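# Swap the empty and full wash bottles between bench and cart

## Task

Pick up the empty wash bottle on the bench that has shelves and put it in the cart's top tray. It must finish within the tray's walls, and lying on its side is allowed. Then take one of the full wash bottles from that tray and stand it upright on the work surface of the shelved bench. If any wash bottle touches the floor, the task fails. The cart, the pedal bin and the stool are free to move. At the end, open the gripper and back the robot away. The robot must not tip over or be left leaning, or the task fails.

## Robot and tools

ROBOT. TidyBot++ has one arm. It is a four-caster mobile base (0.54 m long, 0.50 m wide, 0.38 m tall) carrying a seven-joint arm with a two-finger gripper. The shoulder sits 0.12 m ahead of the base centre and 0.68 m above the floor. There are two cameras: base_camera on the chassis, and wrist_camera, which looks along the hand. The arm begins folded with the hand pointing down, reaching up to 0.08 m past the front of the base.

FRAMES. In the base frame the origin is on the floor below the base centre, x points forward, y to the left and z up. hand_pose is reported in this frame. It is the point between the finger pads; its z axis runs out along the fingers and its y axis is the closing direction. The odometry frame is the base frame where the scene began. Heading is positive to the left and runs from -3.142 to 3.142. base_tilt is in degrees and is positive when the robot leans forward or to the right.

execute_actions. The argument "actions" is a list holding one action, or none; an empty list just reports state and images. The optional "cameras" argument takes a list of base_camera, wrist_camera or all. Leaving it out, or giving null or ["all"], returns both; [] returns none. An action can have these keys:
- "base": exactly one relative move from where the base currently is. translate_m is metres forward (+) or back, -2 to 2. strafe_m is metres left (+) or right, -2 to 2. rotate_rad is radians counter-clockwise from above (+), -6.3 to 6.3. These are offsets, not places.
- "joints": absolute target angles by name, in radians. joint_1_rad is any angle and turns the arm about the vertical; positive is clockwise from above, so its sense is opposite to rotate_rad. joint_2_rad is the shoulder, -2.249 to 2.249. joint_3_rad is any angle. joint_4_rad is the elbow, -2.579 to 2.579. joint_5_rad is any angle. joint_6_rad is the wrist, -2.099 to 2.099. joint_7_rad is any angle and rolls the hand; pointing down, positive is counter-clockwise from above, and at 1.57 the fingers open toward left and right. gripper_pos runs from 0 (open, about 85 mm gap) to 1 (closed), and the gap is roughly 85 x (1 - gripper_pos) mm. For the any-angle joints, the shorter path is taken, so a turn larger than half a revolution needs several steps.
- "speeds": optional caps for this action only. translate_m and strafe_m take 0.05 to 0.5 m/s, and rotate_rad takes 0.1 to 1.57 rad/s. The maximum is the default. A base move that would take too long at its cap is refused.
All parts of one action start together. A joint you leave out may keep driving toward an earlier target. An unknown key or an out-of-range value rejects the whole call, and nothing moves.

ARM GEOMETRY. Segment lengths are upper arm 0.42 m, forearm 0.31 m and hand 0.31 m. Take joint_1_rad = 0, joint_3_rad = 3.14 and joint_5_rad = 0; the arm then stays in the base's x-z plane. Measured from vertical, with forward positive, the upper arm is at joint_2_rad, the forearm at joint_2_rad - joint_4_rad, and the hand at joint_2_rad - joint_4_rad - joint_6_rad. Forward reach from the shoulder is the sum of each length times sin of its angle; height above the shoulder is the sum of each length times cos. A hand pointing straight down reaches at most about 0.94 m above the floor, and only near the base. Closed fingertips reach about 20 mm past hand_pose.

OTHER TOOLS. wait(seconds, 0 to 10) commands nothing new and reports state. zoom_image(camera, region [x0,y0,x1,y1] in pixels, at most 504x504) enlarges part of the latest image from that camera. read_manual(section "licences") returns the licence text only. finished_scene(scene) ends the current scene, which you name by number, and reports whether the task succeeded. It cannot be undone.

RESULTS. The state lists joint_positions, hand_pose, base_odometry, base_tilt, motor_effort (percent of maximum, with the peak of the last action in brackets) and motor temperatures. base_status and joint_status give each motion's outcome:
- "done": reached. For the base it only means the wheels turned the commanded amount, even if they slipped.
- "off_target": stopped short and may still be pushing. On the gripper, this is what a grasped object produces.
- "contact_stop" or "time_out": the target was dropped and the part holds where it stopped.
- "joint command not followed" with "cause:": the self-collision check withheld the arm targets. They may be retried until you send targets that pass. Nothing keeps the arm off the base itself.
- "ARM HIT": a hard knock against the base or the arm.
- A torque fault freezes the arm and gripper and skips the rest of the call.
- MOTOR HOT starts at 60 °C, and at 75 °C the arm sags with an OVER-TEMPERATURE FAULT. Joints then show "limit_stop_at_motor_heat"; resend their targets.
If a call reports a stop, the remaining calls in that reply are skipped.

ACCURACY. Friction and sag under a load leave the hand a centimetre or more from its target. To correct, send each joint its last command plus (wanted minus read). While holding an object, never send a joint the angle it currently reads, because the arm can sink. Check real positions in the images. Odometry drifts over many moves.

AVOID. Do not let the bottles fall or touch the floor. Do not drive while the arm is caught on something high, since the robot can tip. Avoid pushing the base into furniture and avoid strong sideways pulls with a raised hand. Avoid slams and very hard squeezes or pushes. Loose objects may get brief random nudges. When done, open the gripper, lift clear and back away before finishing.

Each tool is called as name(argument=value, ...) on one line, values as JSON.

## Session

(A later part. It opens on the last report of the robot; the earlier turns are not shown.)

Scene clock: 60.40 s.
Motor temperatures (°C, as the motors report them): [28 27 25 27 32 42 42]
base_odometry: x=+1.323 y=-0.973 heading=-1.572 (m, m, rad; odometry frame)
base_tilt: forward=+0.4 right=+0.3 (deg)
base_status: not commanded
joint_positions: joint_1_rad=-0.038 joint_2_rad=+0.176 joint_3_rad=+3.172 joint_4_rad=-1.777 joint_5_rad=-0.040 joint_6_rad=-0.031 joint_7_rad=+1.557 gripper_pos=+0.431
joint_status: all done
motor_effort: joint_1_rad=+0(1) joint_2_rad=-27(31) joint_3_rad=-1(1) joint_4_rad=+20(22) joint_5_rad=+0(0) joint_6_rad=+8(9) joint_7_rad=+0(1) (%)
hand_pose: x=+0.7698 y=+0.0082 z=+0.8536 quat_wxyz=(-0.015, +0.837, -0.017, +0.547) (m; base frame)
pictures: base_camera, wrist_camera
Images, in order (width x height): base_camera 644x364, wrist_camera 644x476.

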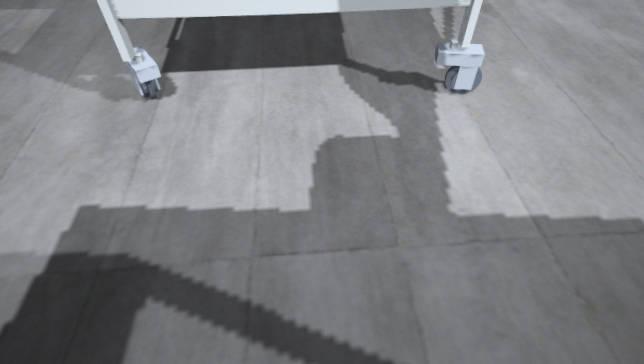

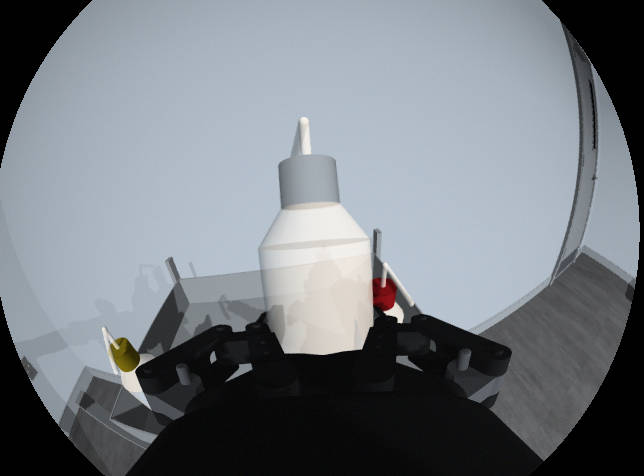

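execute_actions(actions=[{"base":{"strafe_m":0.06},"speeds":{"strafe_m":0.06}}], cameras=["wrist_camera"])

execute_actions(actions=[{"joints":{"joint_2_rad":0.26}}], cameras=["wrist_camera"])

Scene clock: 62.10 s.
Motor temperatures (°C, as the motors report them): [28 27 25 27 32 42 42]
base_odometry: x=+1.383 y=-0.973 heading=-1.572 (m, m, rad; odometry frame)
base_tilt: forward=+0.4 right=+0.4 (deg)
base_status: done
joint_positions: joint_1_rad=-0.041 joint_2_rad=+0.176 joint_3_rad=+3.172 joint_4_rad=-1.777 joint_5_rad=-0.040 joint_6_rad=-0.031 joint_7_rad=+1.557 gripper_pos=+0.431
joint_status: not commanded
motor_effort: joint_1_rad=-1(6) joint_2_rad=-28(29) joint_3_rad=-1(4) joint_4_rad=+21(20) joint_5_rad=+0(0) joint_6_rad=+8(9) joint_7_rad=+0(1) (%)
hand_pose: x=+0.7698 y=+0.0097 z=+0.8536 quat_wxyz=(-0.016, +0.837, -0.016, +0.547) (m; base frame)
pictures: wrist_camera
Images, in order (width x height): wrist_camera 644x476.

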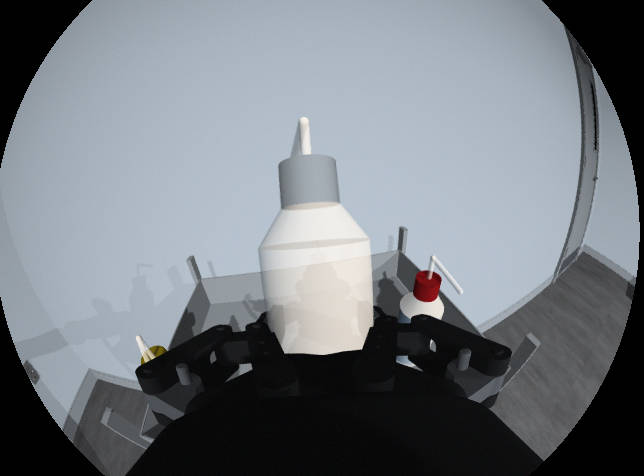

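Scene clock: 63.03 s.
Motor temperatures (°C, as the motors report them): [28 27 25 27 32 42 42]
base_odometry: x=+1.383 y=-0.973 heading=-1.572 (m, m, rad; odometry frame)
base_tilt: forward=+0.4 right=+0.3 (deg)
base_status: not commanded
joint_positions: joint_1_rad=-0.041 joint_2_rad=+0.255 joint_3_rad=+3.172 joint_4_rad=-1.777 joint_5_rad=-0.040 joint_6_rad=-0.031 joint_7_rad=+1.557 gripper_pos=+0.431
joint_status: all done
motor_effort: joint_1_rad=-1(1) joint_2_rad=-31(33) joint_3_rad=+0(1) joint_4_rad=+19(21) joint_5_rad=+0(0) joint_6_rad=+8(9) joint_7_rad=+0(0) (%)
hand_pose: x=+0.7812 y=+0.0102 z=+0.8023 quat_wxyz=(-0.014, +0.858, -0.016, +0.514) (m; base frame)
pictures: wrist_camera
Images, in order (width x height): wrist_camera 644x476.

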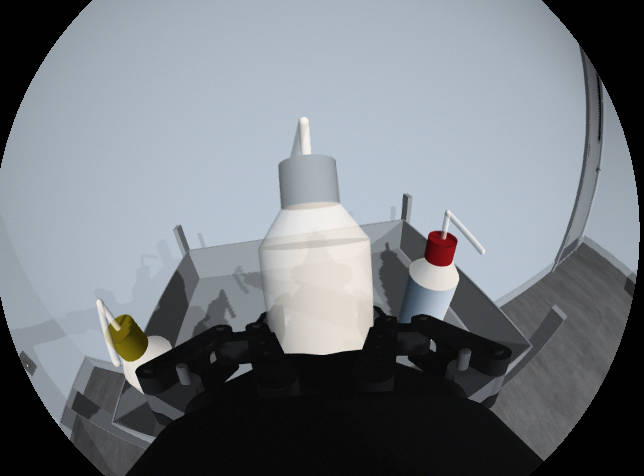

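execute_actions(actions=[{"joints":{"joint_2_rad":0.32,"joint_6_rad":0.06}}], cameras=["wrist_camera"])

Scene clock: 64.17 s.
Motor temperatures (°C, as the motors report them): [28 27 25 27 32 42 42]
base_odometry: x=+1.383 y=-0.973 heading=-1.572 (m, m, rad; odometry frame)
base_tilt: forward=+0.5 right=+0.3 (deg)
base_status: not commanded
joint_positions: joint_1_rad=-0.041 joint_2_rad=+0.311 joint_3_rad=+3.172 joint_4_rad=-1.777 joint_5_rad=-0.040 joint_6_rad=+0.015 joint_7_rad=+1.557 gripper_pos=+0.431
joint_status: all done
motor_effort: joint_1_rad=-1(1) joint_2_rad=-32(33) joint_3_rad=+0(1) joint_4_rad=+19(20) joint_5_rad=+1(1) joint_6_rad=+8(8) joint_7_rad=+0(0) (%)
hand_pose: x=+0.7941 y=+0.0100 z=+0.7773 quat_wxyz=(-0.012, +0.860, -0.016, +0.509) (m; base frame)
pictures: wrist_camera
Images, in order (width x height): wrist_camera 644x476.

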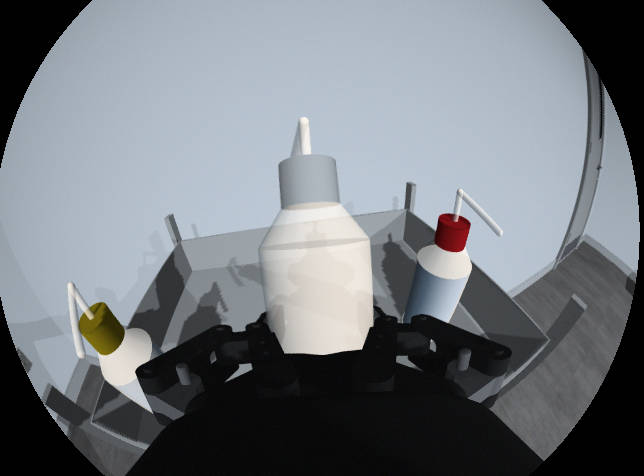

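execute_actions(actions=[{"joints":{"joint_2_rad":0.40,"joint_6_rad":0.16}}], cameras=["wrist_camera"])

Scene clock: 65.27 s.
Motor temperatures (°C, as the motors report them): [28 27 25 27 32 42 42]
base_odometry: x=+1.383 y=-0.973 heading=-1.572 (m, m, rad; odometry frame)
base_tilt: forward=+0.4 right=+0.3 (deg)
base_status: not commanded
joint_positions: joint_1_rad=-0.041 joint_2_rad=+0.393 joint_3_rad=+3.172 joint_4_rad=-1.777 joint_5_rad=-0.040 joint_6_rad=+0.116 joint_7_rad=+1.557 gripper_pos=+0.431
joint_status: all done
motor_effort: joint_1_rad=+0(0) joint_2_rad=-34(37) joint_3_rad=+0(1) joint_4_rad=+19(19) joint_5_rad=+1(0) joint_6_rad=+8(8) joint_7_rad=+1(0) (%)
hand_pose: x=+0.8156 y=+0.0095 z=+0.7484 quat_wxyz=(-0.010, +0.856, -0.016, +0.517) (m; base frame)
pictures: wrist_camera
Images, in order (width x height): wrist_camera 644x476.

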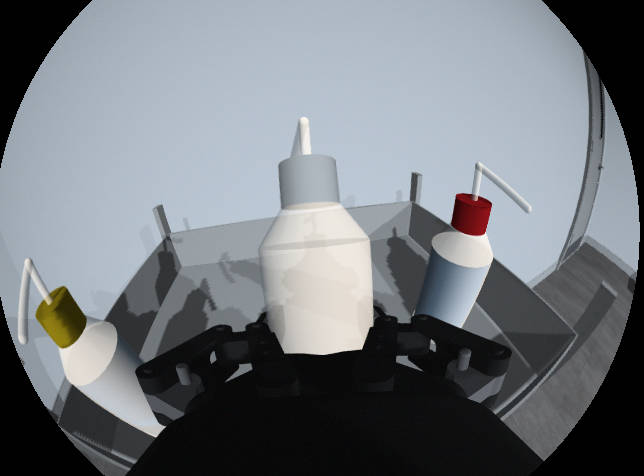

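execute_actions(actions=[{"joints":{"joint_2_rad":0.50,"joint_6_rad":0.26}}], cameras=["wrist_camera"])

Scene clock: 66.73 s.
Motor temperatures (°C, as the motors report them): [28 27 25 27 32 42 42]
base_odometry: x=+1.383 y=-0.973 heading=-1.572 (m, m, rad; odometry frame)
base_tilt: forward=+0.5 right=+0.3 (deg)
base_status: not commanded
joint_positions: joint_1_rad=-0.041 joint_2_rad=+0.483 joint_3_rad=+3.172 joint_4_rad=-1.775 joint_5_rad=-0.040 joint_6_rad=+0.228 joint_7_rad=+1.557 gripper_pos=+0.431
joint_status: all done
motor_effort: joint_1_rad=-1(1) joint_2_rad=-37(39) joint_3_rad=-1(1) joint_4_rad=+18(18) joint_5_rad=+1(1) joint_6_rad=+8(8) joint_7_rad=+0(1) (%)
hand_pose: x=+0.8368 y=+0.0090 z=+0.7172 quat_wxyz=(-0.008, +0.849, -0.015, +0.528) (m; base frame)
pictures: wrist_camera
Images, in order (width x height): wrist_camera 644x476.

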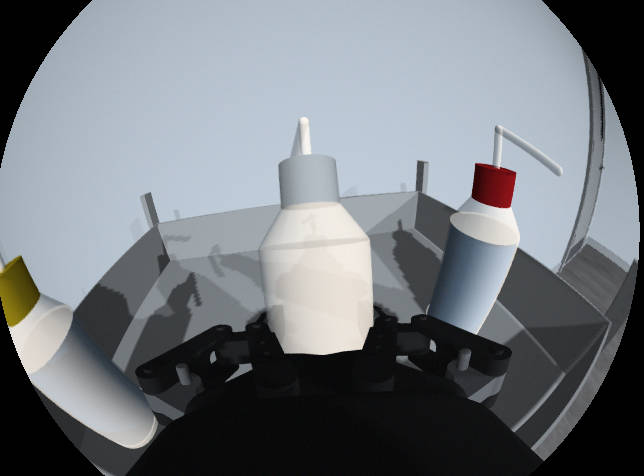

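execute_actions(actions=[{"joints":{"joint_2_rad":0.57,"joint_6_rad":0.36}}], cameras=["wrist_camera"])

Scene clock: 67.70 s.
Motor temperatures (°C, as the motors report them): [28 27 25 27 32 42 42]
base_odometry: x=+1.383 y=-0.973 heading=-1.572 (m, m, rad; odometry frame)
base_tilt: forward=+0.4 right=+0.3 (deg)
base_status: not commanded
joint_positions: joint_1_rad=-0.041 joint_2_rad=+0.527 joint_3_rad=+3.172 joint_4_rad=-1.772 joint_5_rad=-0.040 joint_6_rad=+0.337 joint_7_rad=+1.557 gripper_pos=+0.431
joint_status: joint_2_rad off_target (ended at +0.527, target +0.570); the others done
motor_effort: joint_1_rad=-1(0) joint_2_rad=-34(37) joint_3_rad=+0(0) joint_4_rad=+15(17) joint_5_rad=+0(1) joint_6_rad=+6(9) joint_7_rad=+0(1) (%)
hand_pose: x=+0.8531 y=+0.0084 z=+0.7169 quat_wxyz=(-0.007, +0.831, -0.015, +0.556) (m; base frame)
pictures: wrist_camera
Images, in order (width x height): wrist_camera 644x476.

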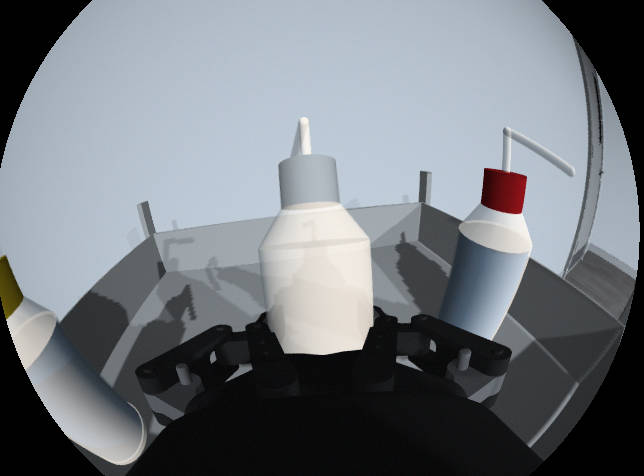

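Contact. Release.

execute_actions(actions=[{"joints":{"joint_2_rad":0.53,"gripper_pos":0}}], cameras=["wrist_camera"])

Scene clock: 69.40 s.
Motor temperatures (°C, as the motors report them): [28 27 25 27 32 42 42]
base_odometry: x=+1.383 y=-0.973 heading=-1.572 (m, m, rad; odometry frame)
base_tilt: forward=+0.5 right=+0.4 (deg)
base_status: not commanded
joint_positions: joint_1_rad=-0.041 joint_2_rad=+0.527 joint_3_rad=+3.172 joint_4_rad=-1.772 joint_5_rad=-0.040 joint_6_rad=+0.337 joint_7_rad=+1.557 gripper_pos=+0.000
joint_status: all done
motor_effort: joint_1_rad=+0(0) joint_2_rad=-38(38) joint_3_rad=+0(0) joint_4_rad=+17(18) joint_5_rad=+0(1) joint_6_rad=+8(8) joint_7_rad=+1(0) (%)
hand_pose: x=+0.8531 y=+0.0084 z=+0.7173 quat_wxyz=(-0.007, +0.831, -0.015, +0.556) (m; base frame)
pictures: wrist_camera
Images, in order (width x height): wrist_camera 644x476.

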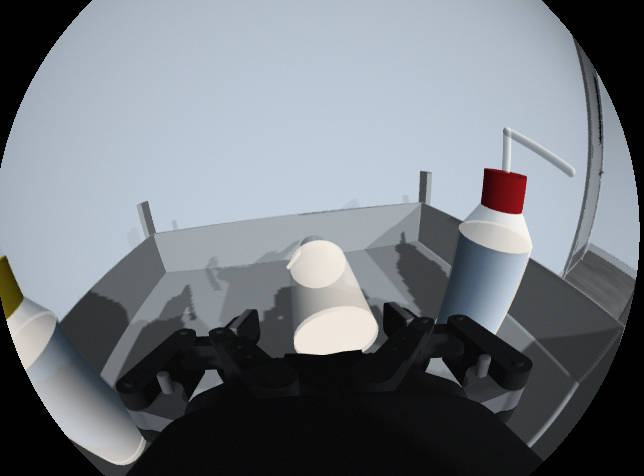

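execute_actions(actions=[{"base":{"translate_m":-0.14},"speeds":{"translate_m":0.1},"joints":{"joint_2_rad":0.46}}], cameras=[])

execute_actions(actions=[{"base":{"strafe_m":-0.16},"speeds":{"strafe_m":0.1}}], cameras=["wrist_camera"])

Scene clock: 71.83 s.
Motor temperatures (°C, as the motors report them): [28 27 25 27 32 42 42]
base_odometry: x=+1.383 y=-0.833 heading=-1.572 (m, m, rad; odometry frame)
base_tilt: forward=+0.5 right=+0.4 (deg)
base_status: done
joint_positions: joint_1_rad=-0.041 joint_2_rad=+0.470 joint_3_rad=+3.172 joint_4_rad=-1.769 joint_5_rad=-0.040 joint_6_rad=+0.337 joint_7_rad=+1.557 gripper_pos=+0.000
joint_status: all done
motor_effort: joint_1_rad=+0(0) joint_2_rad=-35(38) joint_3_rad=+0(0) joint_4_rad=+17(19) joint_5_rad=+0(0) joint_6_rad=+8(9) joint_7_rad=+0(0) (%)
hand_pose: x=+0.8507 y=+0.0083 z=+0.7609 quat_wxyz=(-0.008, +0.814, -0.015, +0.581) (m; base frame)
pictures: none
No camera images: the call's "cameras" was empty. Leave "cameras" out to get every camera's image.

Scene clock: 74.00 s.
Motor temperatures (°C, as the motors report them): [28 27 25 27 32 42 42]
base_odometry: x=+1.223 y=-0.833 heading=-1.572 (m, m, rad; odometry frame)
base_tilt: forward=+0.4 right=+0.4 (deg)
base_status: done
joint_positions: joint_1_rad=-0.046 joint_2_rad=+0.470 joint_3_rad=+3.172 joint_4_rad=-1.769 joint_5_rad=-0.040 joint_6_rad=+0.337 joint_7_rad=+1.557 gripper_pos=+0.000
joint_status: not commanded
motor_effort: joint_1_rad=-1(4) joint_2_rad=-36(37) joint_3_rad=-1(3) joint_4_rad=+17(18) joint_5_rad=+1(1) joint_6_rad=+8(9) joint_7_rad=+1(0) (%)
hand_pose: x=+0.8506 y=+0.0123 z=+0.7609 quat_wxyz=(-0.010, +0.814, -0.013, +0.581) (m; base frame)
pictures: wrist_camera
Images, in order (width x height): wrist_camera 644x476.

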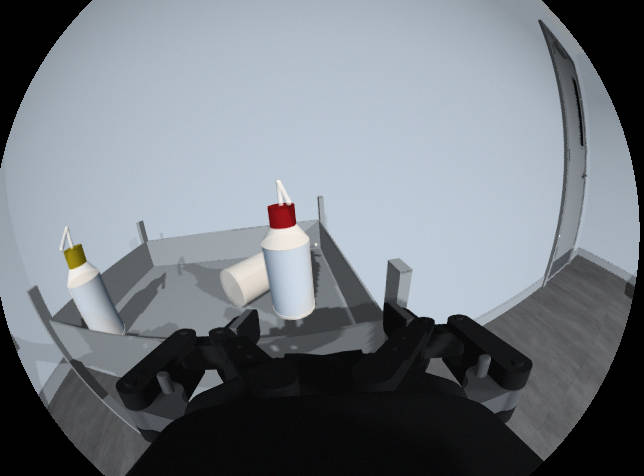

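execute_actions(actions=[{"base":{"strafe_m":0.05},"speeds":{"strafe_m":0.08}}], cameras=[])

execute_actions(actions=[{"base":{"translate_m":0.09},"speeds":{"translate_m":0.07}}], cameras=["wrist_camera"])

Scene clock: 75.33 s.
Motor temperatures (°C, as the motors report them): [28 27 25 27 32 42 42]
base_odometry: x=+1.273 y=-0.833 heading=-1.572 (m, m, rad; odometry frame)
base_tilt: forward=+0.4 right=+0.4 (deg)
base_status: done
joint_positions: joint_1_rad=-0.049 joint_2_rad=+0.469 joint_3_rad=+3.172 joint_4_rad=-1.769 joint_5_rad=-0.040 joint_6_rad=+0.337 joint_7_rad=+1.557 gripper_pos=+0.000
joint_status: not commanded
motor_effort: joint_1_rad=+0(7) joint_2_rad=-35(37) joint_3_rad=+0(4) joint_4_rad=+18(18) joint_5_rad=+0(1) joint_6_rad=+8(9) joint_7_rad=+0(0) (%)
hand_pose: x=+0.8506 y=+0.0148 z=+0.7609 quat_wxyz=(-0.011, +0.814, -0.012, +0.581) (m; base frame)
pictures: none
No camera images: the call's "cameras" was empty. Leave "cameras" out to get every camera's image.

Scene clock: 77.13 s.
Motor temperatures (°C, as the motors report them): [28 27 25 27 32 42 42]
base_odometry: x=+1.273 y=-0.923 heading=-1.572 (m, m, rad; odometry frame)
base_tilt: forward=+0.4 right=+0.3 (deg)
base_status: done
joint_positions: joint_1_rad=-0.049 joint_2_rad=+0.469 joint_3_rad=+3.172 joint_4_rad=-1.769 joint_5_rad=-0.040 joint_6_rad=+0.337 joint_7_rad=+1.557 gripper_pos=+0.000
joint_status: not commanded
motor_effort: joint_1_rad=-1(2) joint_2_rad=-35(38) joint_3_rad=+0(1) joint_4_rad=+18(19) joint_5_rad=+0(0) joint_6_rad=+8(9) joint_7_rad=+0(0) (%)
hand_pose: x=+0.8505 y=+0.0148 z=+0.7615 quat_wxyz=(-0.011, +0.814, -0.012, +0.581) (m; base frame)
pictures: wrist_camera
Images, in order (width x height): wrist_camera 644x476.

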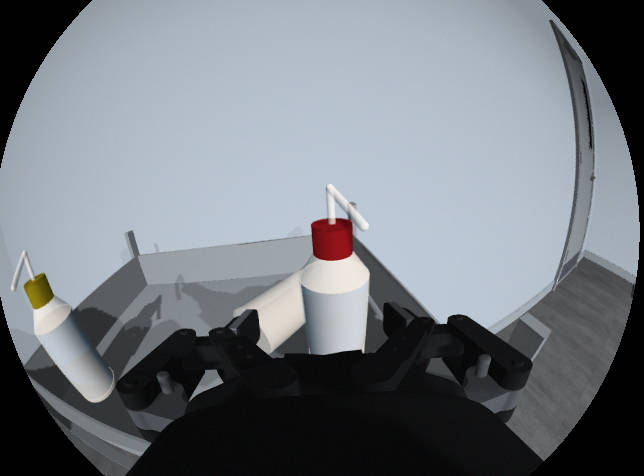

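execute_actions(actions=[{"base":{"strafe_m":-0.015},"joints":{"joint_2_rad":0.51}}], cameras=[])

execute_actions(actions=[{"base":{"translate_m":0.06},"speeds":{"translate_m":0.06}}], cameras=["wrist_camera"])

Scene clock: 78.30 s.
Motor temperatures (°C, as the motors report them): [28 27 25 27 32 42 42]
base_odometry: x=+1.258 y=-0.923 heading=-1.572 (m, m, rad; odometry frame)
base_tilt: forward=+0.5 right=+0.4 (deg)
base_status: done
joint_positions: joint_1_rad=-0.051 joint_2_rad=+0.497 joint_3_rad=+3.172 joint_4_rad=-1.769 joint_5_rad=-0.040 joint_6_rad=+0.337 joint_7_rad=+1.557 gripper_pos=+0.000
joint_status: all done
motor_effort: joint_1_rad=-1(3) joint_2_rad=-37(37) joint_3_rad=-1(2) joint_4_rad=+17(18) joint_5_rad=+0(0) joint_6_rad=+8(9) joint_7_rad=+0(0) (%)
hand_pose: x=+0.8525 y=+0.0159 z=+0.7407 quat_wxyz=(-0.010, +0.822, -0.011, +0.569) (m; base frame)
pictures: none
No camera images: the call's "cameras" was empty. Leave "cameras" out to get every camera's image.

Scene clock: 79.77 s.
Motor temperatures (°C, as the motors report them): [28 27 25 27 32 42 42]
base_odometry: x=+1.258 y=-0.984 heading=-1.572 (m, m, rad; odometry frame)
base_tilt: forward=+0.4 right=+0.3 (deg)
base_status: done
joint_positions: joint_1_rad=-0.051 joint_2_rad=+0.498 joint_3_rad=+3.172 joint_4_rad=-1.769 joint_5_rad=-0.040 joint_6_rad=+0.337 joint_7_rad=+1.557 gripper_pos=+0.000
joint_status: not commanded
motor_effort: joint_1_rad=-1(3) joint_2_rad=-36(39) joint_3_rad=+0(2) joint_4_rad=+17(19) joint_5_rad=+0(0) joint_6_rad=+8(9) joint_7_rad=-1(1) (%)
hand_pose: x=+0.8525 y=+0.0159 z=+0.7400 quat_wxyz=(-0.010, +0.822, -0.011, +0.569) (m; base frame)
pictures: wrist_camera
Images, in order (width x height): wrist_camera 644x476.

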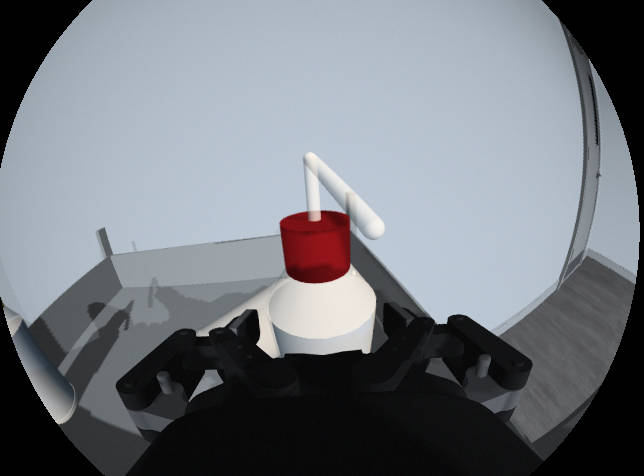

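execute_actions(actions=[{"joints":{"joint_2_rad":0.56}}], cameras=["wrist_camera"])

execute_actions(actions=[{"joints":{"gripper_pos":1}}], cameras=["wrist_camera"])

Scene clock: 80.90 s.
Motor temperatures (°C, as the motors report them): [28 27 25 27 32 42 42]
base_odometry: x=+1.258 y=-0.983 heading=-1.572 (m, m, rad; odometry frame)
base_tilt: forward=+0.5 right=+0.3 (deg)
base_status: not commanded
joint_positions: joint_1_rad=-0.051 joint_2_rad=+0.530 joint_3_rad=+3.172 joint_4_rad=-1.767 joint_5_rad=-0.040 joint_6_rad=+0.339 joint_7_rad=+1.557 gripper_pos=+0.000
joint_status: all done
motor_effort: joint_1_rad=+0(0) joint_2_rad=-35(38) joint_3_rad=+0(0) joint_4_rad=+16(18) joint_5_rad=+0(0) joint_6_rad=+7(8) joint_7_rad=-1(1) (%)
hand_pose: x=+0.8551 y=+0.0161 z=+0.7186 quat_wxyz=(-0.009, +0.830, -0.010, +0.558) (m; base frame)
pictures: wrist_camera
Images, in order (width x height): wrist_camera 644x476.

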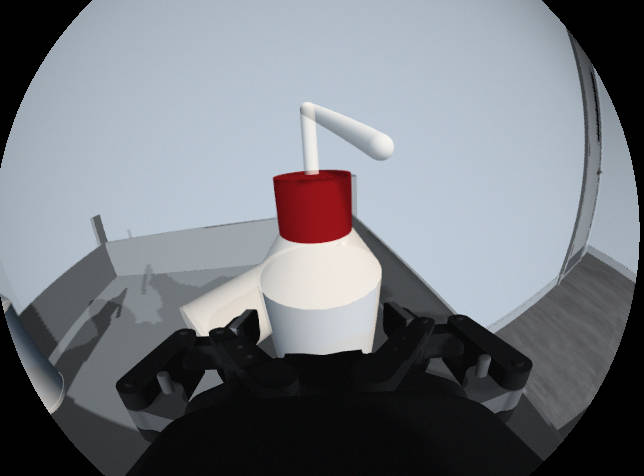

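Scene clock: 82.00 s.
Motor temperatures (°C, as the motors report them): [28 27 25 27 32 42 42]
base_odometry: x=+1.258 y=-0.983 heading=-1.572 (m, m, rad; odometry frame)
base_tilt: forward=+0.5 right=+0.3 (deg)
base_status: not commanded
joint_positions: joint_1_rad=-0.051 joint_2_rad=+0.531 joint_3_rad=+3.172 joint_4_rad=-1.766 joint_5_rad=-0.040 joint_6_rad=+0.340 joint_7_rad=+1.557 gripper_pos=+0.427
joint_status: gripper_pos off_target (ended at +0.427, target +1.000)
motor_effort: joint_1_rad=+0(0) joint_2_rad=-33(35) joint_3_rad=-1(1) joint_4_rad=+15(16) joint_5_rad=+1(0) joint_6_rad=+6(8) joint_7_rad=+0(1) (%)
hand_pose: x=+0.8556 y=+0.0161 z=+0.7191 quat_wxyz=(-0.009, +0.829, -0.010, +0.559) (m; base frame)
pictures: wrist_camera
Images, in order (width x height): wrist_camera 644x476.

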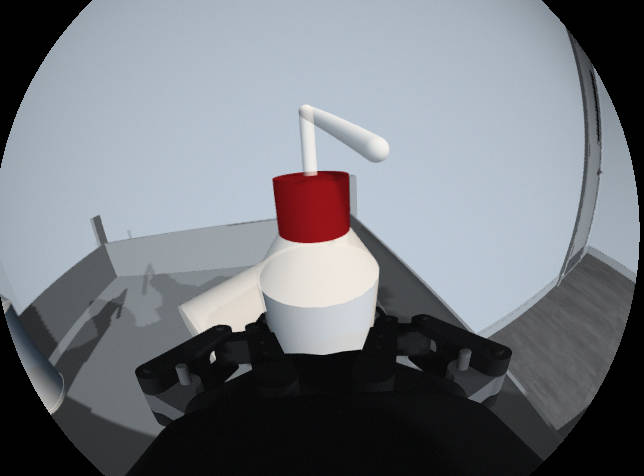

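execute_actions(actions=[{"joints":{"joint_2_rad":0.3,"joint_4_rad":-1.7,"joint_6_rad":0.08}}], cameras=["wrist_camera"])

execute_actions(actions=[{"joints":{"joint_2_rad":-0.05,"joint_4_rad":-1.4,"joint_6_rad":-0.58}}], cameras=["wrist_camera"])

execute_actions(actions=[{"base":{"translate_m":-0.3}}], cameras=["wrist_camera"])

Scene clock: 83.90 s.
Motor temperatures (°C, as the motors report them): [28 27 25 27 32 42 42]
base_odometry: x=+1.258 y=-0.983 heading=-1.572 (m, m, rad; odometry frame)
base_tilt: forward=+0.5 right=+0.3 (deg)
base_status: not commanded
joint_positions: joint_1_rad=-0.051 joint_2_rad=+0.318 joint_3_rad=+3.172 joint_4_rad=-1.723 joint_5_rad=-0.040 joint_6_rad=+0.107 joint_7_rad=+1.557 gripper_pos=+0.427
joint_status: all done
motor_effort: joint_1_rad=-1(1) joint_2_rad=-36(44) joint_3_rad=+0(1) joint_4_rad=+22(22) joint_5_rad=+1(0) joint_6_rad=+10(11) joint_7_rad=+0(0) (%)
hand_pose: x=+0.8220 y=+0.0170 z=+0.8287 quat_wxyz=(-0.016, +0.823, -0.011, +0.568) (m; base frame)
pictures: wrist_camera
Images, in order (width x height): wrist_camera 644x476.

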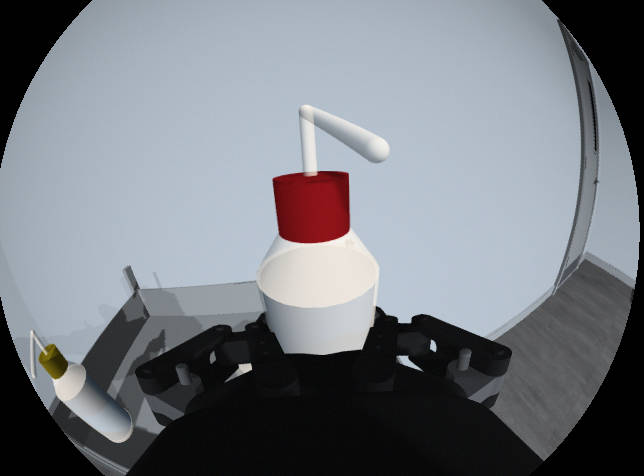

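Scene clock: 85.60 s.
Motor temperatures (°C, as the motors report them): [28 27 25 27 32 42 42]
base_odometry: x=+1.258 y=-0.983 heading=-1.572 (m, m, rad; odometry frame)
base_tilt: forward=+0.5 right=+0.3 (deg)
base_status: not commanded
joint_positions: joint_1_rad=-0.051 joint_2_rad=-0.040 joint_3_rad=+3.172 joint_4_rad=-1.418 joint_5_rad=-0.040 joint_6_rad=-0.554 joint_7_rad=+1.557 gripper_pos=+0.427
joint_status: all done
motor_effort: joint_1_rad=-1(0) joint_2_rad=-24(39) joint_3_rad=+0(0) joint_4_rad=+24(25) joint_5_rad=+0(0) joint_6_rad=+11(11) joint_7_rad=-1(1) (%)
hand_pose: x=+0.7018 y=+0.0195 z=+1.0527 quat_wxyz=(-0.029, +0.822, -0.005, +0.568) (m; base frame)
pictures: wrist_camera
Images, in order (width x height): wrist_camera 644x476.

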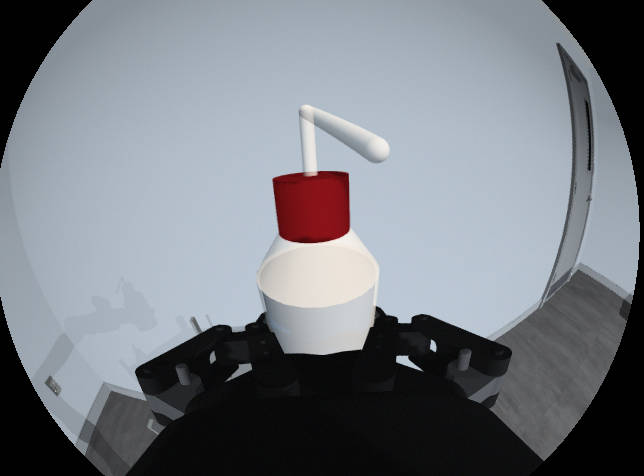

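Scene clock: 87.57 s.
Motor temperatures (°C, as the motors report them): [28 27 25 27 32 42 42]
base_odometry: x=+1.258 y=-0.683 heading=-1.571 (m, m, rad; odometry frame)
base_tilt: forward=+0.4 right=+0.3 (deg)
base_status: done
joint_positions: joint_1_rad=-0.051 joint_2_rad=-0.040 joint_3_rad=+3.172 joint_4_rad=-1.418 joint_5_rad=-0.040 joint_6_rad=-0.558 joint_7_rad=+1.557 gripper_pos=+0.427
joint_status: not commanded
motor_effort: joint_1_rad=+0(3) joint_2_rad=-25(28) joint_3_rad=+0(2) joint_4_rad=+24(25) joint_5_rad=+0(0) joint_6_rad=+11(11) joint_7_rad=+0(0) (%)
hand_pose: x=+0.7015 y=+0.0198 z=+1.0511 quat_wxyz=(-0.029, +0.824, -0.005, +0.566) (m; base frame)
pictures: wrist_camera
Images, in order (width x height): wrist_camera 644x476.

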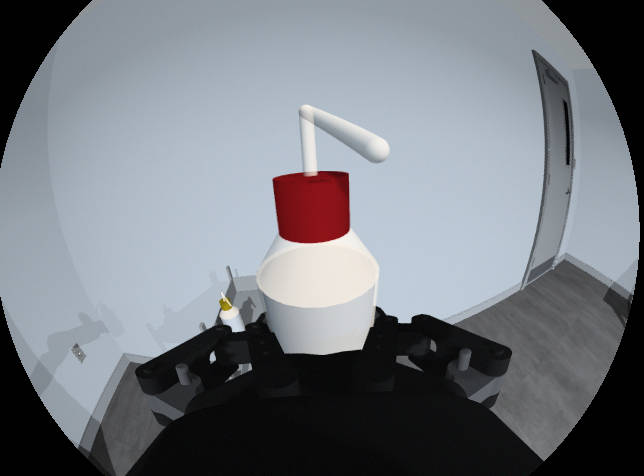

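execute_actions(actions=[{"base":{"rotate_rad":-1.68},"speeds":{"rotate_rad":0.8}}], cameras=[])

execute_actions(actions=[{"base":{"translate_m":1.536}}], cameras=[])

execute_actions(actions=[{"base":{"rotate_rad":0.41},"speeds":{"rotate_rad":0.6}}], cameras=[])

execute_actions(actions=[{"base":{"translate_m":0.45},"speeds":{"translate_m":0.3}}])

Scene clock: 90.83 s.
Motor temperatures (°C, as the motors report them): [28 27 25 27 32 42 42]
base_odometry: x=+1.258 y=-0.683 heading=+3.033 (m, m, rad; odometry frame)
base_tilt: forward=+0.4 right=+0.4 (deg)
base_status: done
joint_positions: joint_1_rad=-0.052 joint_2_rad=-0.040 joint_3_rad=+3.172 joint_4_rad=-1.418 joint_5_rad=-0.040 joint_6_rad=-0.558 joint_7_rad=+1.557 gripper_pos=+0.427
joint_status: not commanded
motor_effort: joint_1_rad=+0(4) joint_2_rad=-24(25) joint_3_rad=+0(4) joint_4_rad=+23(23) joint_5_rad=+0(1) joint_6_rad=+10(11) joint_7_rad=+1(0) (%)
hand_pose: x=+0.7015 y=+0.0203 z=+1.0511 quat_wxyz=(-0.029, +0.824, -0.005, +0.566) (m; base frame)
pictures: none
No camera images: the call's "cameras" was empty. Leave "cameras" out to get every camera's image.

Scene clock: 95.27 s.
Motor temperatures (°C, as the motors report them): [28 27 25 27 32 42 42]
base_odometry: x=-0.269 y=-0.514 heading=+3.032 (m, m, rad; odometry frame)
base_tilt: forward=+0.4 right=+0.3 (deg)
base_status: done
joint_positions: joint_1_rad=-0.052 joint_2_rad=-0.037 joint_3_rad=+3.172 joint_4_rad=-1.418 joint_5_rad=-0.040 joint_6_rad=-0.560 joint_7_rad=+1.557 gripper_pos=+0.427
joint_status: not commanded
motor_effort: joint_1_rad=+0(1) joint_2_rad=-25(26) joint_3_rad=+0(1) joint_4_rad=+24(25) joint_5_rad=+0(0) joint_6_rad=+10(11) joint_7_rad=+1(0) (%)
hand_pose: x=+0.7024 y=+0.0203 z=+1.0489 quat_wxyz=(-0.029, +0.825, -0.005, +0.564) (m; base frame)
pictures: none
No camera images: the call's "cameras" was empty. Leave "cameras" out to get every camera's image.

Scene clock: 96.60 s.
Motor temperatures (°C, as the motors report them): [28 27 25 27 32 42 42]
base_odometry: x=-0.269 y=-0.514 heading=-2.842 (m, m, rad; odometry frame)
base_tilt: forward=+0.4 right=+0.4 (deg)
base_status: done
joint_positions: joint_1_rad=-0.052 joint_2_rad=-0.037 joint_3_rad=+3.169 joint_4_rad=-1.418 joint_5_rad=-0.040 joint_6_rad=-0.560 joint_7_rad=+1.557 gripper_pos=+0.427
joint_status: not commanded
motor_effort: joint_1_rad=+1(6) joint_2_rad=-24(25) joint_3_rad=+0(5) joint_4_rad=+24(24) joint_5_rad=+0(1) joint_6_rad=+11(11) joint_7_rad=+0(0) (%)
hand_pose: x=+0.7023 y=+0.0222 z=+1.0489 quat_wxyz=(-0.030, +0.825, -0.004, +0.564) (m; base frame)
pictures: none
No camera images: the call's "cameras" was empty. Leave "cameras" out to get every camera's image.

Scene clock: 99.07 s.
Motor temperatures (°C, as the motors report them): [28 27 25 27 32 42 42]
base_odometry: x=-0.699 y=-0.647 heading=-2.841 (m, m, rad; odometry frame)
base_tilt: forward=+0.4 right=+0.4 (deg)
base_status: done
joint_positions: joint_1_rad=-0.052 joint_2_rad=-0.035 joint_3_rad=+3.169 joint_4_rad=-1.418 joint_5_rad=-0.040 joint_6_rad=-0.560 joint_7_rad=+1.557 gripper_pos=+0.427
joint_status: not commanded
motor_effort: joint_1_rad=+0(2) joint_2_rad=-25(27) joint_3_rad=+0(2) joint_4_rad=+24(25) joint_5_rad=+0(0) joint_6_rad=+11(11) joint_7_rad=+1(1) (%)
hand_pose: x=+0.7028 y=+0.0222 z=+1.0479 quat_wxyz=(-0.030, +0.826, -0.004, +0.563) (m; base frame)
pictures: base_camera, wrist_camera
Images, in order (width x height): base_camera 644x364, wrist_camera 644x476.

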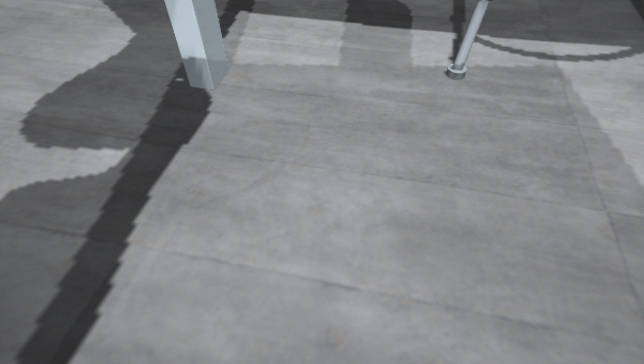

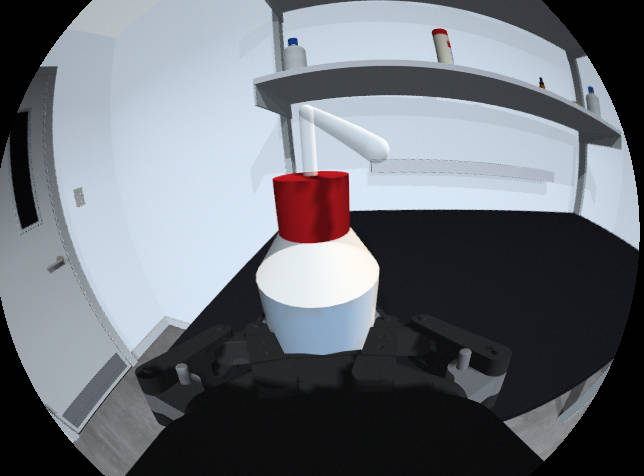

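execute_actions(actions=[{"base":{"translate_m":0.24},"speeds":{"translate_m":0.15},"joints":{"joint_1_rad":0.15}}], cameras=["wrist_camera"])

execute_actions(actions=[{"joints":{"joint_2_rad":0.04,"joint_6_rad":-0.5}}], cameras=["wrist_camera"])

Scene clock: 101.57 s.
Motor temperatures (°C, as the motors report them): [28 27 25 27 32 42 42]
base_odometry: x=-0.928 y=-0.719 heading=-2.840 (m, m, rad; odometry frame)
base_tilt: forward=+0.5 right=+0.4 (deg)
base_status: done
joint_positions: joint_1_rad=+0.132 joint_2_rad=-0.034 joint_3_rad=+3.170 joint_4_rad=-1.418 joint_5_rad=-0.040 joint_6_rad=-0.561 joint_7_rad=+1.557 gripper_pos=+0.427
joint_status: all done
motor_effort: joint_1_rad=+0(1) joint_2_rad=-25(27) joint_3_rad=+0(2) joint_4_rad=+25(25) joint_5_rad=+0(0) joint_6_rad=+11(11) joint_7_rad=+0(0) (%)
hand_pose: x=+0.6973 y=-0.0858 z=+1.0471 quat_wxyz=(+0.023, +0.822, -0.080, +0.563) (m; base frame)
pictures: wrist_camera
Images, in order (width x height): wrist_camera 644x476.

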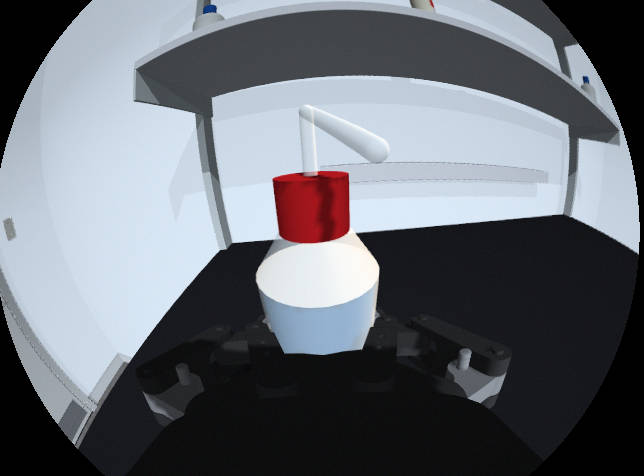

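Scene clock: 102.57 s.
Motor temperatures (°C, as the motors report them): [28 27 25 27 32 42 42]
base_odometry: x=-0.928 y=-0.719 heading=-2.840 (m, m, rad; odometry frame)
base_tilt: forward=+0.4 right=+0.3 (deg)
base_status: not commanded
joint_positions: joint_1_rad=+0.132 joint_2_rad=+0.052 joint_3_rad=+3.170 joint_4_rad=-1.418 joint_5_rad=-0.040 joint_6_rad=-0.560 joint_7_rad=+1.557 gripper_pos=+0.427
joint_status: joint_6_rad off_target (ended at -0.560, target -0.500); the others done
motor_effort: joint_1_rad=-1(0) joint_2_rad=-28(29) joint_3_rad=-1(0) joint_4_rad=+24(25) joint_5_rad=+0(0) joint_6_rad=+10(9) joint_7_rad=+0(0) (%)
hand_pose: x=+0.7265 y=-0.0896 z=+0.9953 quat_wxyz=(+0.021, +0.846, -0.082, +0.527) (m; base frame)
pictures: wrist_camera
Images, in order (width x height): wrist_camera 644x476.

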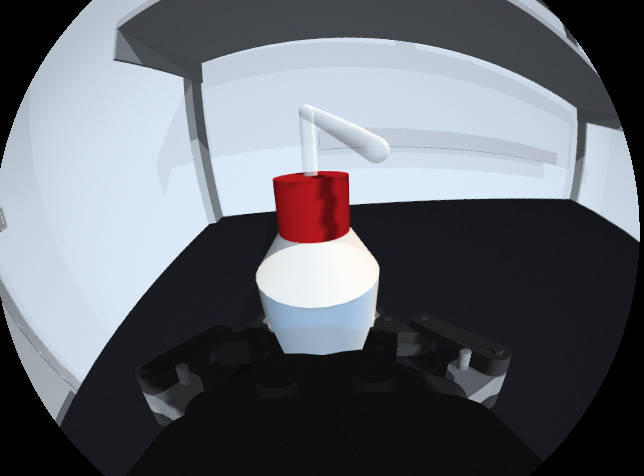

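execute_actions(actions=[{"joints":{"joint_2_rad":0.07,"joint_6_rad":-0.38}}], cameras=["wrist_camera"])

Scene clock: 103.50 s.
Motor temperatures (°C, as the motors report them): [28 27 25 27 32 42 42]
base_odometry: x=-0.928 y=-0.719 heading=-2.840 (m, m, rad; odometry frame)
base_tilt: forward=+0.5 right=+0.4 (deg)
base_status: not commanded
joint_positions: joint_1_rad=+0.132 joint_2_rad=+0.070 joint_3_rad=+3.170 joint_4_rad=-1.418 joint_5_rad=-0.040 joint_6_rad=-0.429 joint_7_rad=+1.557 gripper_pos=+0.427
joint_status: all done
motor_effort: joint_1_rad=+0(1) joint_2_rad=-28(29) joint_3_rad=+0(1) joint_4_rad=+24(24) joint_5_rad=+0(0) joint_6_rad=+11(11) joint_7_rad=+0(1) (%)
hand_pose: x=+0.7479 y=-0.0943 z=+1.0214 quat_wxyz=(+0.026, +0.815, -0.081, +0.574) (m; base frame)
pictures: wrist_camera
Images, in order (width x height): wrist_camera 644x476.

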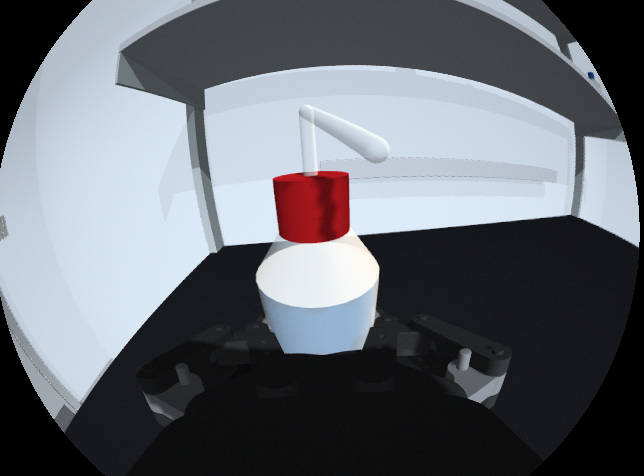

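execute_actions(actions=[{"joints":{"joint_2_rad":0.14,"joint_6_rad":-0.35}}], cameras=["wrist_camera"])

Scene clock: 104.63 s.
Motor temperatures (°C, as the motors report them): [28 27 25 27 32 42 42]
base_odometry: x=-0.928 y=-0.719 heading=-2.840 (m, m, rad; odometry frame)
base_tilt: forward=+0.5 right=+0.3 (deg)
base_status: not commanded
joint_positions: joint_1_rad=+0.132 joint_2_rad=+0.152 joint_3_rad=+3.170 joint_4_rad=-1.418 joint_5_rad=-0.040 joint_6_rad=-0.411 joint_7_rad=+1.557 gripper_pos=+0.427
joint_status: joint_6_rad off_target (ended at -0.411, target -0.350); the others done
motor_effort: joint_1_rad=+0(1) joint_2_rad=-32(33) joint_3_rad=-1(1) joint_4_rad=+24(25) joint_5_rad=+0(0) joint_6_rad=+10(11) joint_7_rad=+1(0) (%)
hand_pose: x=+0.7756 y=-0.0983 z=+0.9737 quat_wxyz=(+0.025, +0.832, -0.082, +0.548) (m; base frame)
pictures: wrist_camera
Images, in order (width x height): wrist_camera 644x476.

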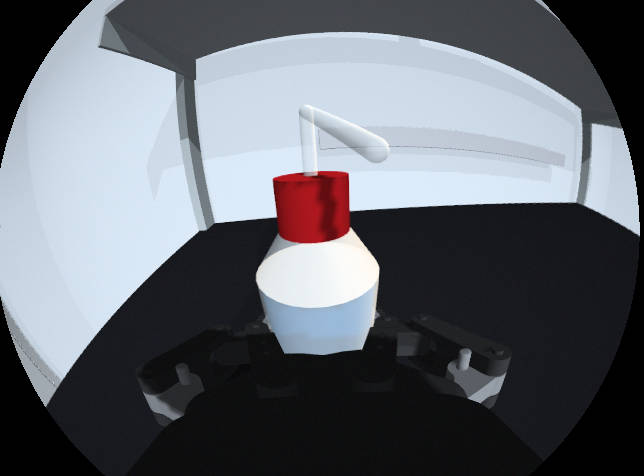

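execute_actions(actions=[{"joints":{"joint_2_rad":0.19,"joint_6_rad":-0.27}}], cameras=["wrist_camera"])

Scene clock: 105.67 s.
Motor temperatures (°C, as the motors report them): [28 27 25 27 32 42 42]
base_odometry: x=-0.928 y=-0.719 heading=-2.840 (m, m, rad; odometry frame)
base_tilt: forward=+0.5 right=+0.3 (deg)
base_status: not commanded
joint_positions: joint_1_rad=+0.132 joint_2_rad=+0.192 joint_3_rad=+3.170 joint_4_rad=-1.418 joint_5_rad=-0.040 joint_6_rad=-0.323 joint_7_rad=+1.557 gripper_pos=+0.427
joint_status: all done
motor_effort: joint_1_rad=+0(1) joint_2_rad=-32(35) joint_3_rad=+0(1) joint_4_rad=+23(24) joint_5_rad=+1(0) joint_6_rad=+10(11) joint_7_rad=+0(0) (%)
hand_pose: x=+0.7973 y=-0.1023 z=+0.9719 quat_wxyz=(+0.028, +0.819, -0.082, +0.567) (m; base frame)
pictures: wrist_camera
Images, in order (width x height): wrist_camera 644x476.

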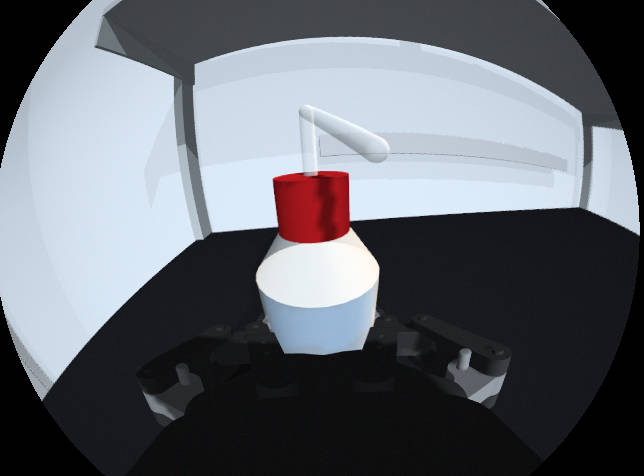

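Pitch ≈1.935; lower by j2.

execute_actions(actions=[{"joints":{"joint_2_rad":0.22}}], cameras=[])

Scene clock: 106.43 s.
Motor temperatures (°C, as the motors report them): [28 27 25 27 32 42 42]
base_odometry: x=-0.928 y=-0.719 heading=-2.840 (m, m, rad; odometry frame)
base_tilt: forward=+0.5 right=+0.4 (deg)
base_status: not commanded
joint_positions: joint_1_rad=+0.132 joint_2_rad=+0.199 joint_3_rad=+3.170 joint_4_rad=-1.413 joint_5_rad=-0.040 joint_6_rad=-0.318 joint_7_rad=+1.557 gripper_pos=+0.427
joint_status: all done
motor_effort: joint_1_rad=+0(1) joint_2_rad=-31(34) joint_3_rad=+0(1) joint_4_rad=+21(24) joint_5_rad=+0(0) joint_6_rad=+9(11) joint_7_rad=+1(1) (%)
hand_pose: x=+0.8003 y=-0.1028 z=+0.9715 quat_wxyz=(+0.028, +0.818, -0.082, +0.568) (m; base frame)
pictures: none
No camera images: the call's "cameras" was empty. Leave "cameras" out to get every camera's image.

Seems in contact. Release.

execute_actions(actions=[{"joints":{"joint_2_rad":0.2,"gripper_pos":0}}], cameras=["wrist_camera"])

execute_actions(actions=[{"base":{"translate_m":-0.5},"speeds":{"translate_m":0.25}}], cameras=["wrist_camera"])

Scene clock: 107.80 s.
Motor temperatures (°C, as the motors report them): [28 27 25 27 32 42 42]
base_odometry: x=-0.928 y=-0.719 heading=-2.840 (m, m, rad; odometry frame)
base_tilt: forward=+0.5 right=+0.4 (deg)
base_status: not commanded
joint_positions: joint_1_rad=+0.132 joint_2_rad=+0.199 joint_3_rad=+3.170 joint_4_rad=-1.413 joint_5_rad=-0.040 joint_6_rad=-0.314 joint_7_rad=+1.557 gripper_pos=+0.000
joint_status: all done
motor_effort: joint_1_rad=+0(1) joint_2_rad=-30(33) joint_3_rad=-1(0) joint_4_rad=+21(23) joint_5_rad=+0(0) joint_6_rad=+8(10) joint_7_rad=+1(0) (%)
hand_pose: x=+0.8008 y=-0.1029 z=+0.9729 quat_wxyz=(+0.028, +0.817, -0.082, +0.570) (m; base frame)
pictures: wrist_camera
Images, in order (width x height): wrist_camera 644x476.

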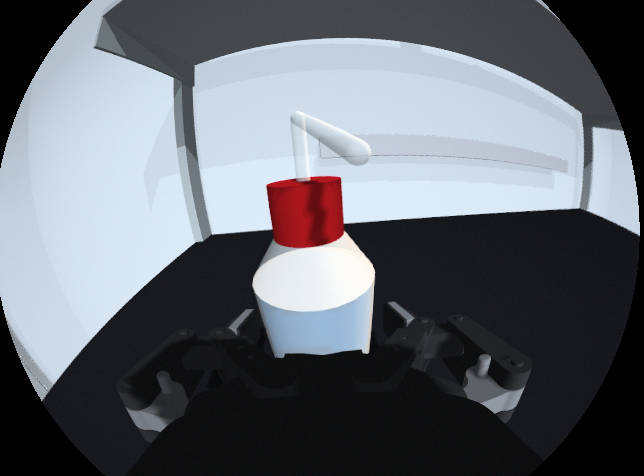

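Scene clock: 110.67 s.
Motor temperatures (°C, as the motors report them): [28 27 25 27 32 42 42]
base_odometry: x=-0.451 y=-0.570 heading=-2.838 (m, m, rad; odometry frame)
base_tilt: forward=+0.4 right=+0.3 (deg)
base_status: done
joint_positions: joint_1_rad=+0.133 joint_2_rad=+0.199 joint_3_rad=+3.170 joint_4_rad=-1.413 joint_5_rad=-0.040 joint_6_rad=-0.311 joint_7_rad=+1.557 gripper_pos=+0.000
joint_status: not commanded
motor_effort: joint_1_rad=-1(3) joint_2_rad=-28(34) joint_3_rad=-1(2) joint_4_rad=+20(22) joint_5_rad=+0(0) joint_6_rad=+8(9) joint_7_rad=+0(0) (%)
hand_pose: x=+0.8010 y=-0.1034 z=+0.9744 quat_wxyz=(+0.028, +0.816, -0.082, +0.572) (m; base frame)
pictures: wrist_camera
Images, in order (width x height): wrist_camera 644x476.

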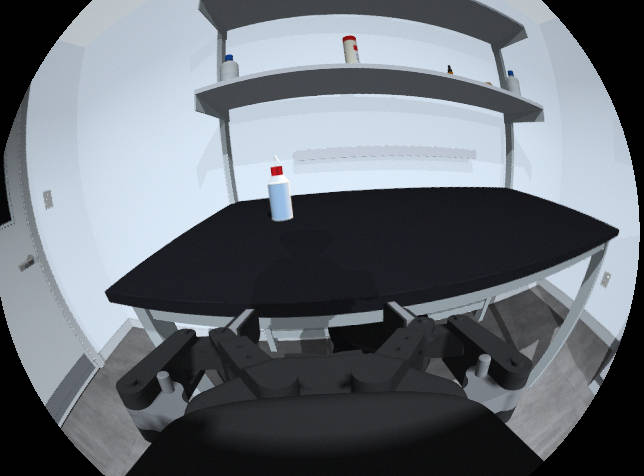

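finished_scene(scene=1)

The scene is finished: the task was done.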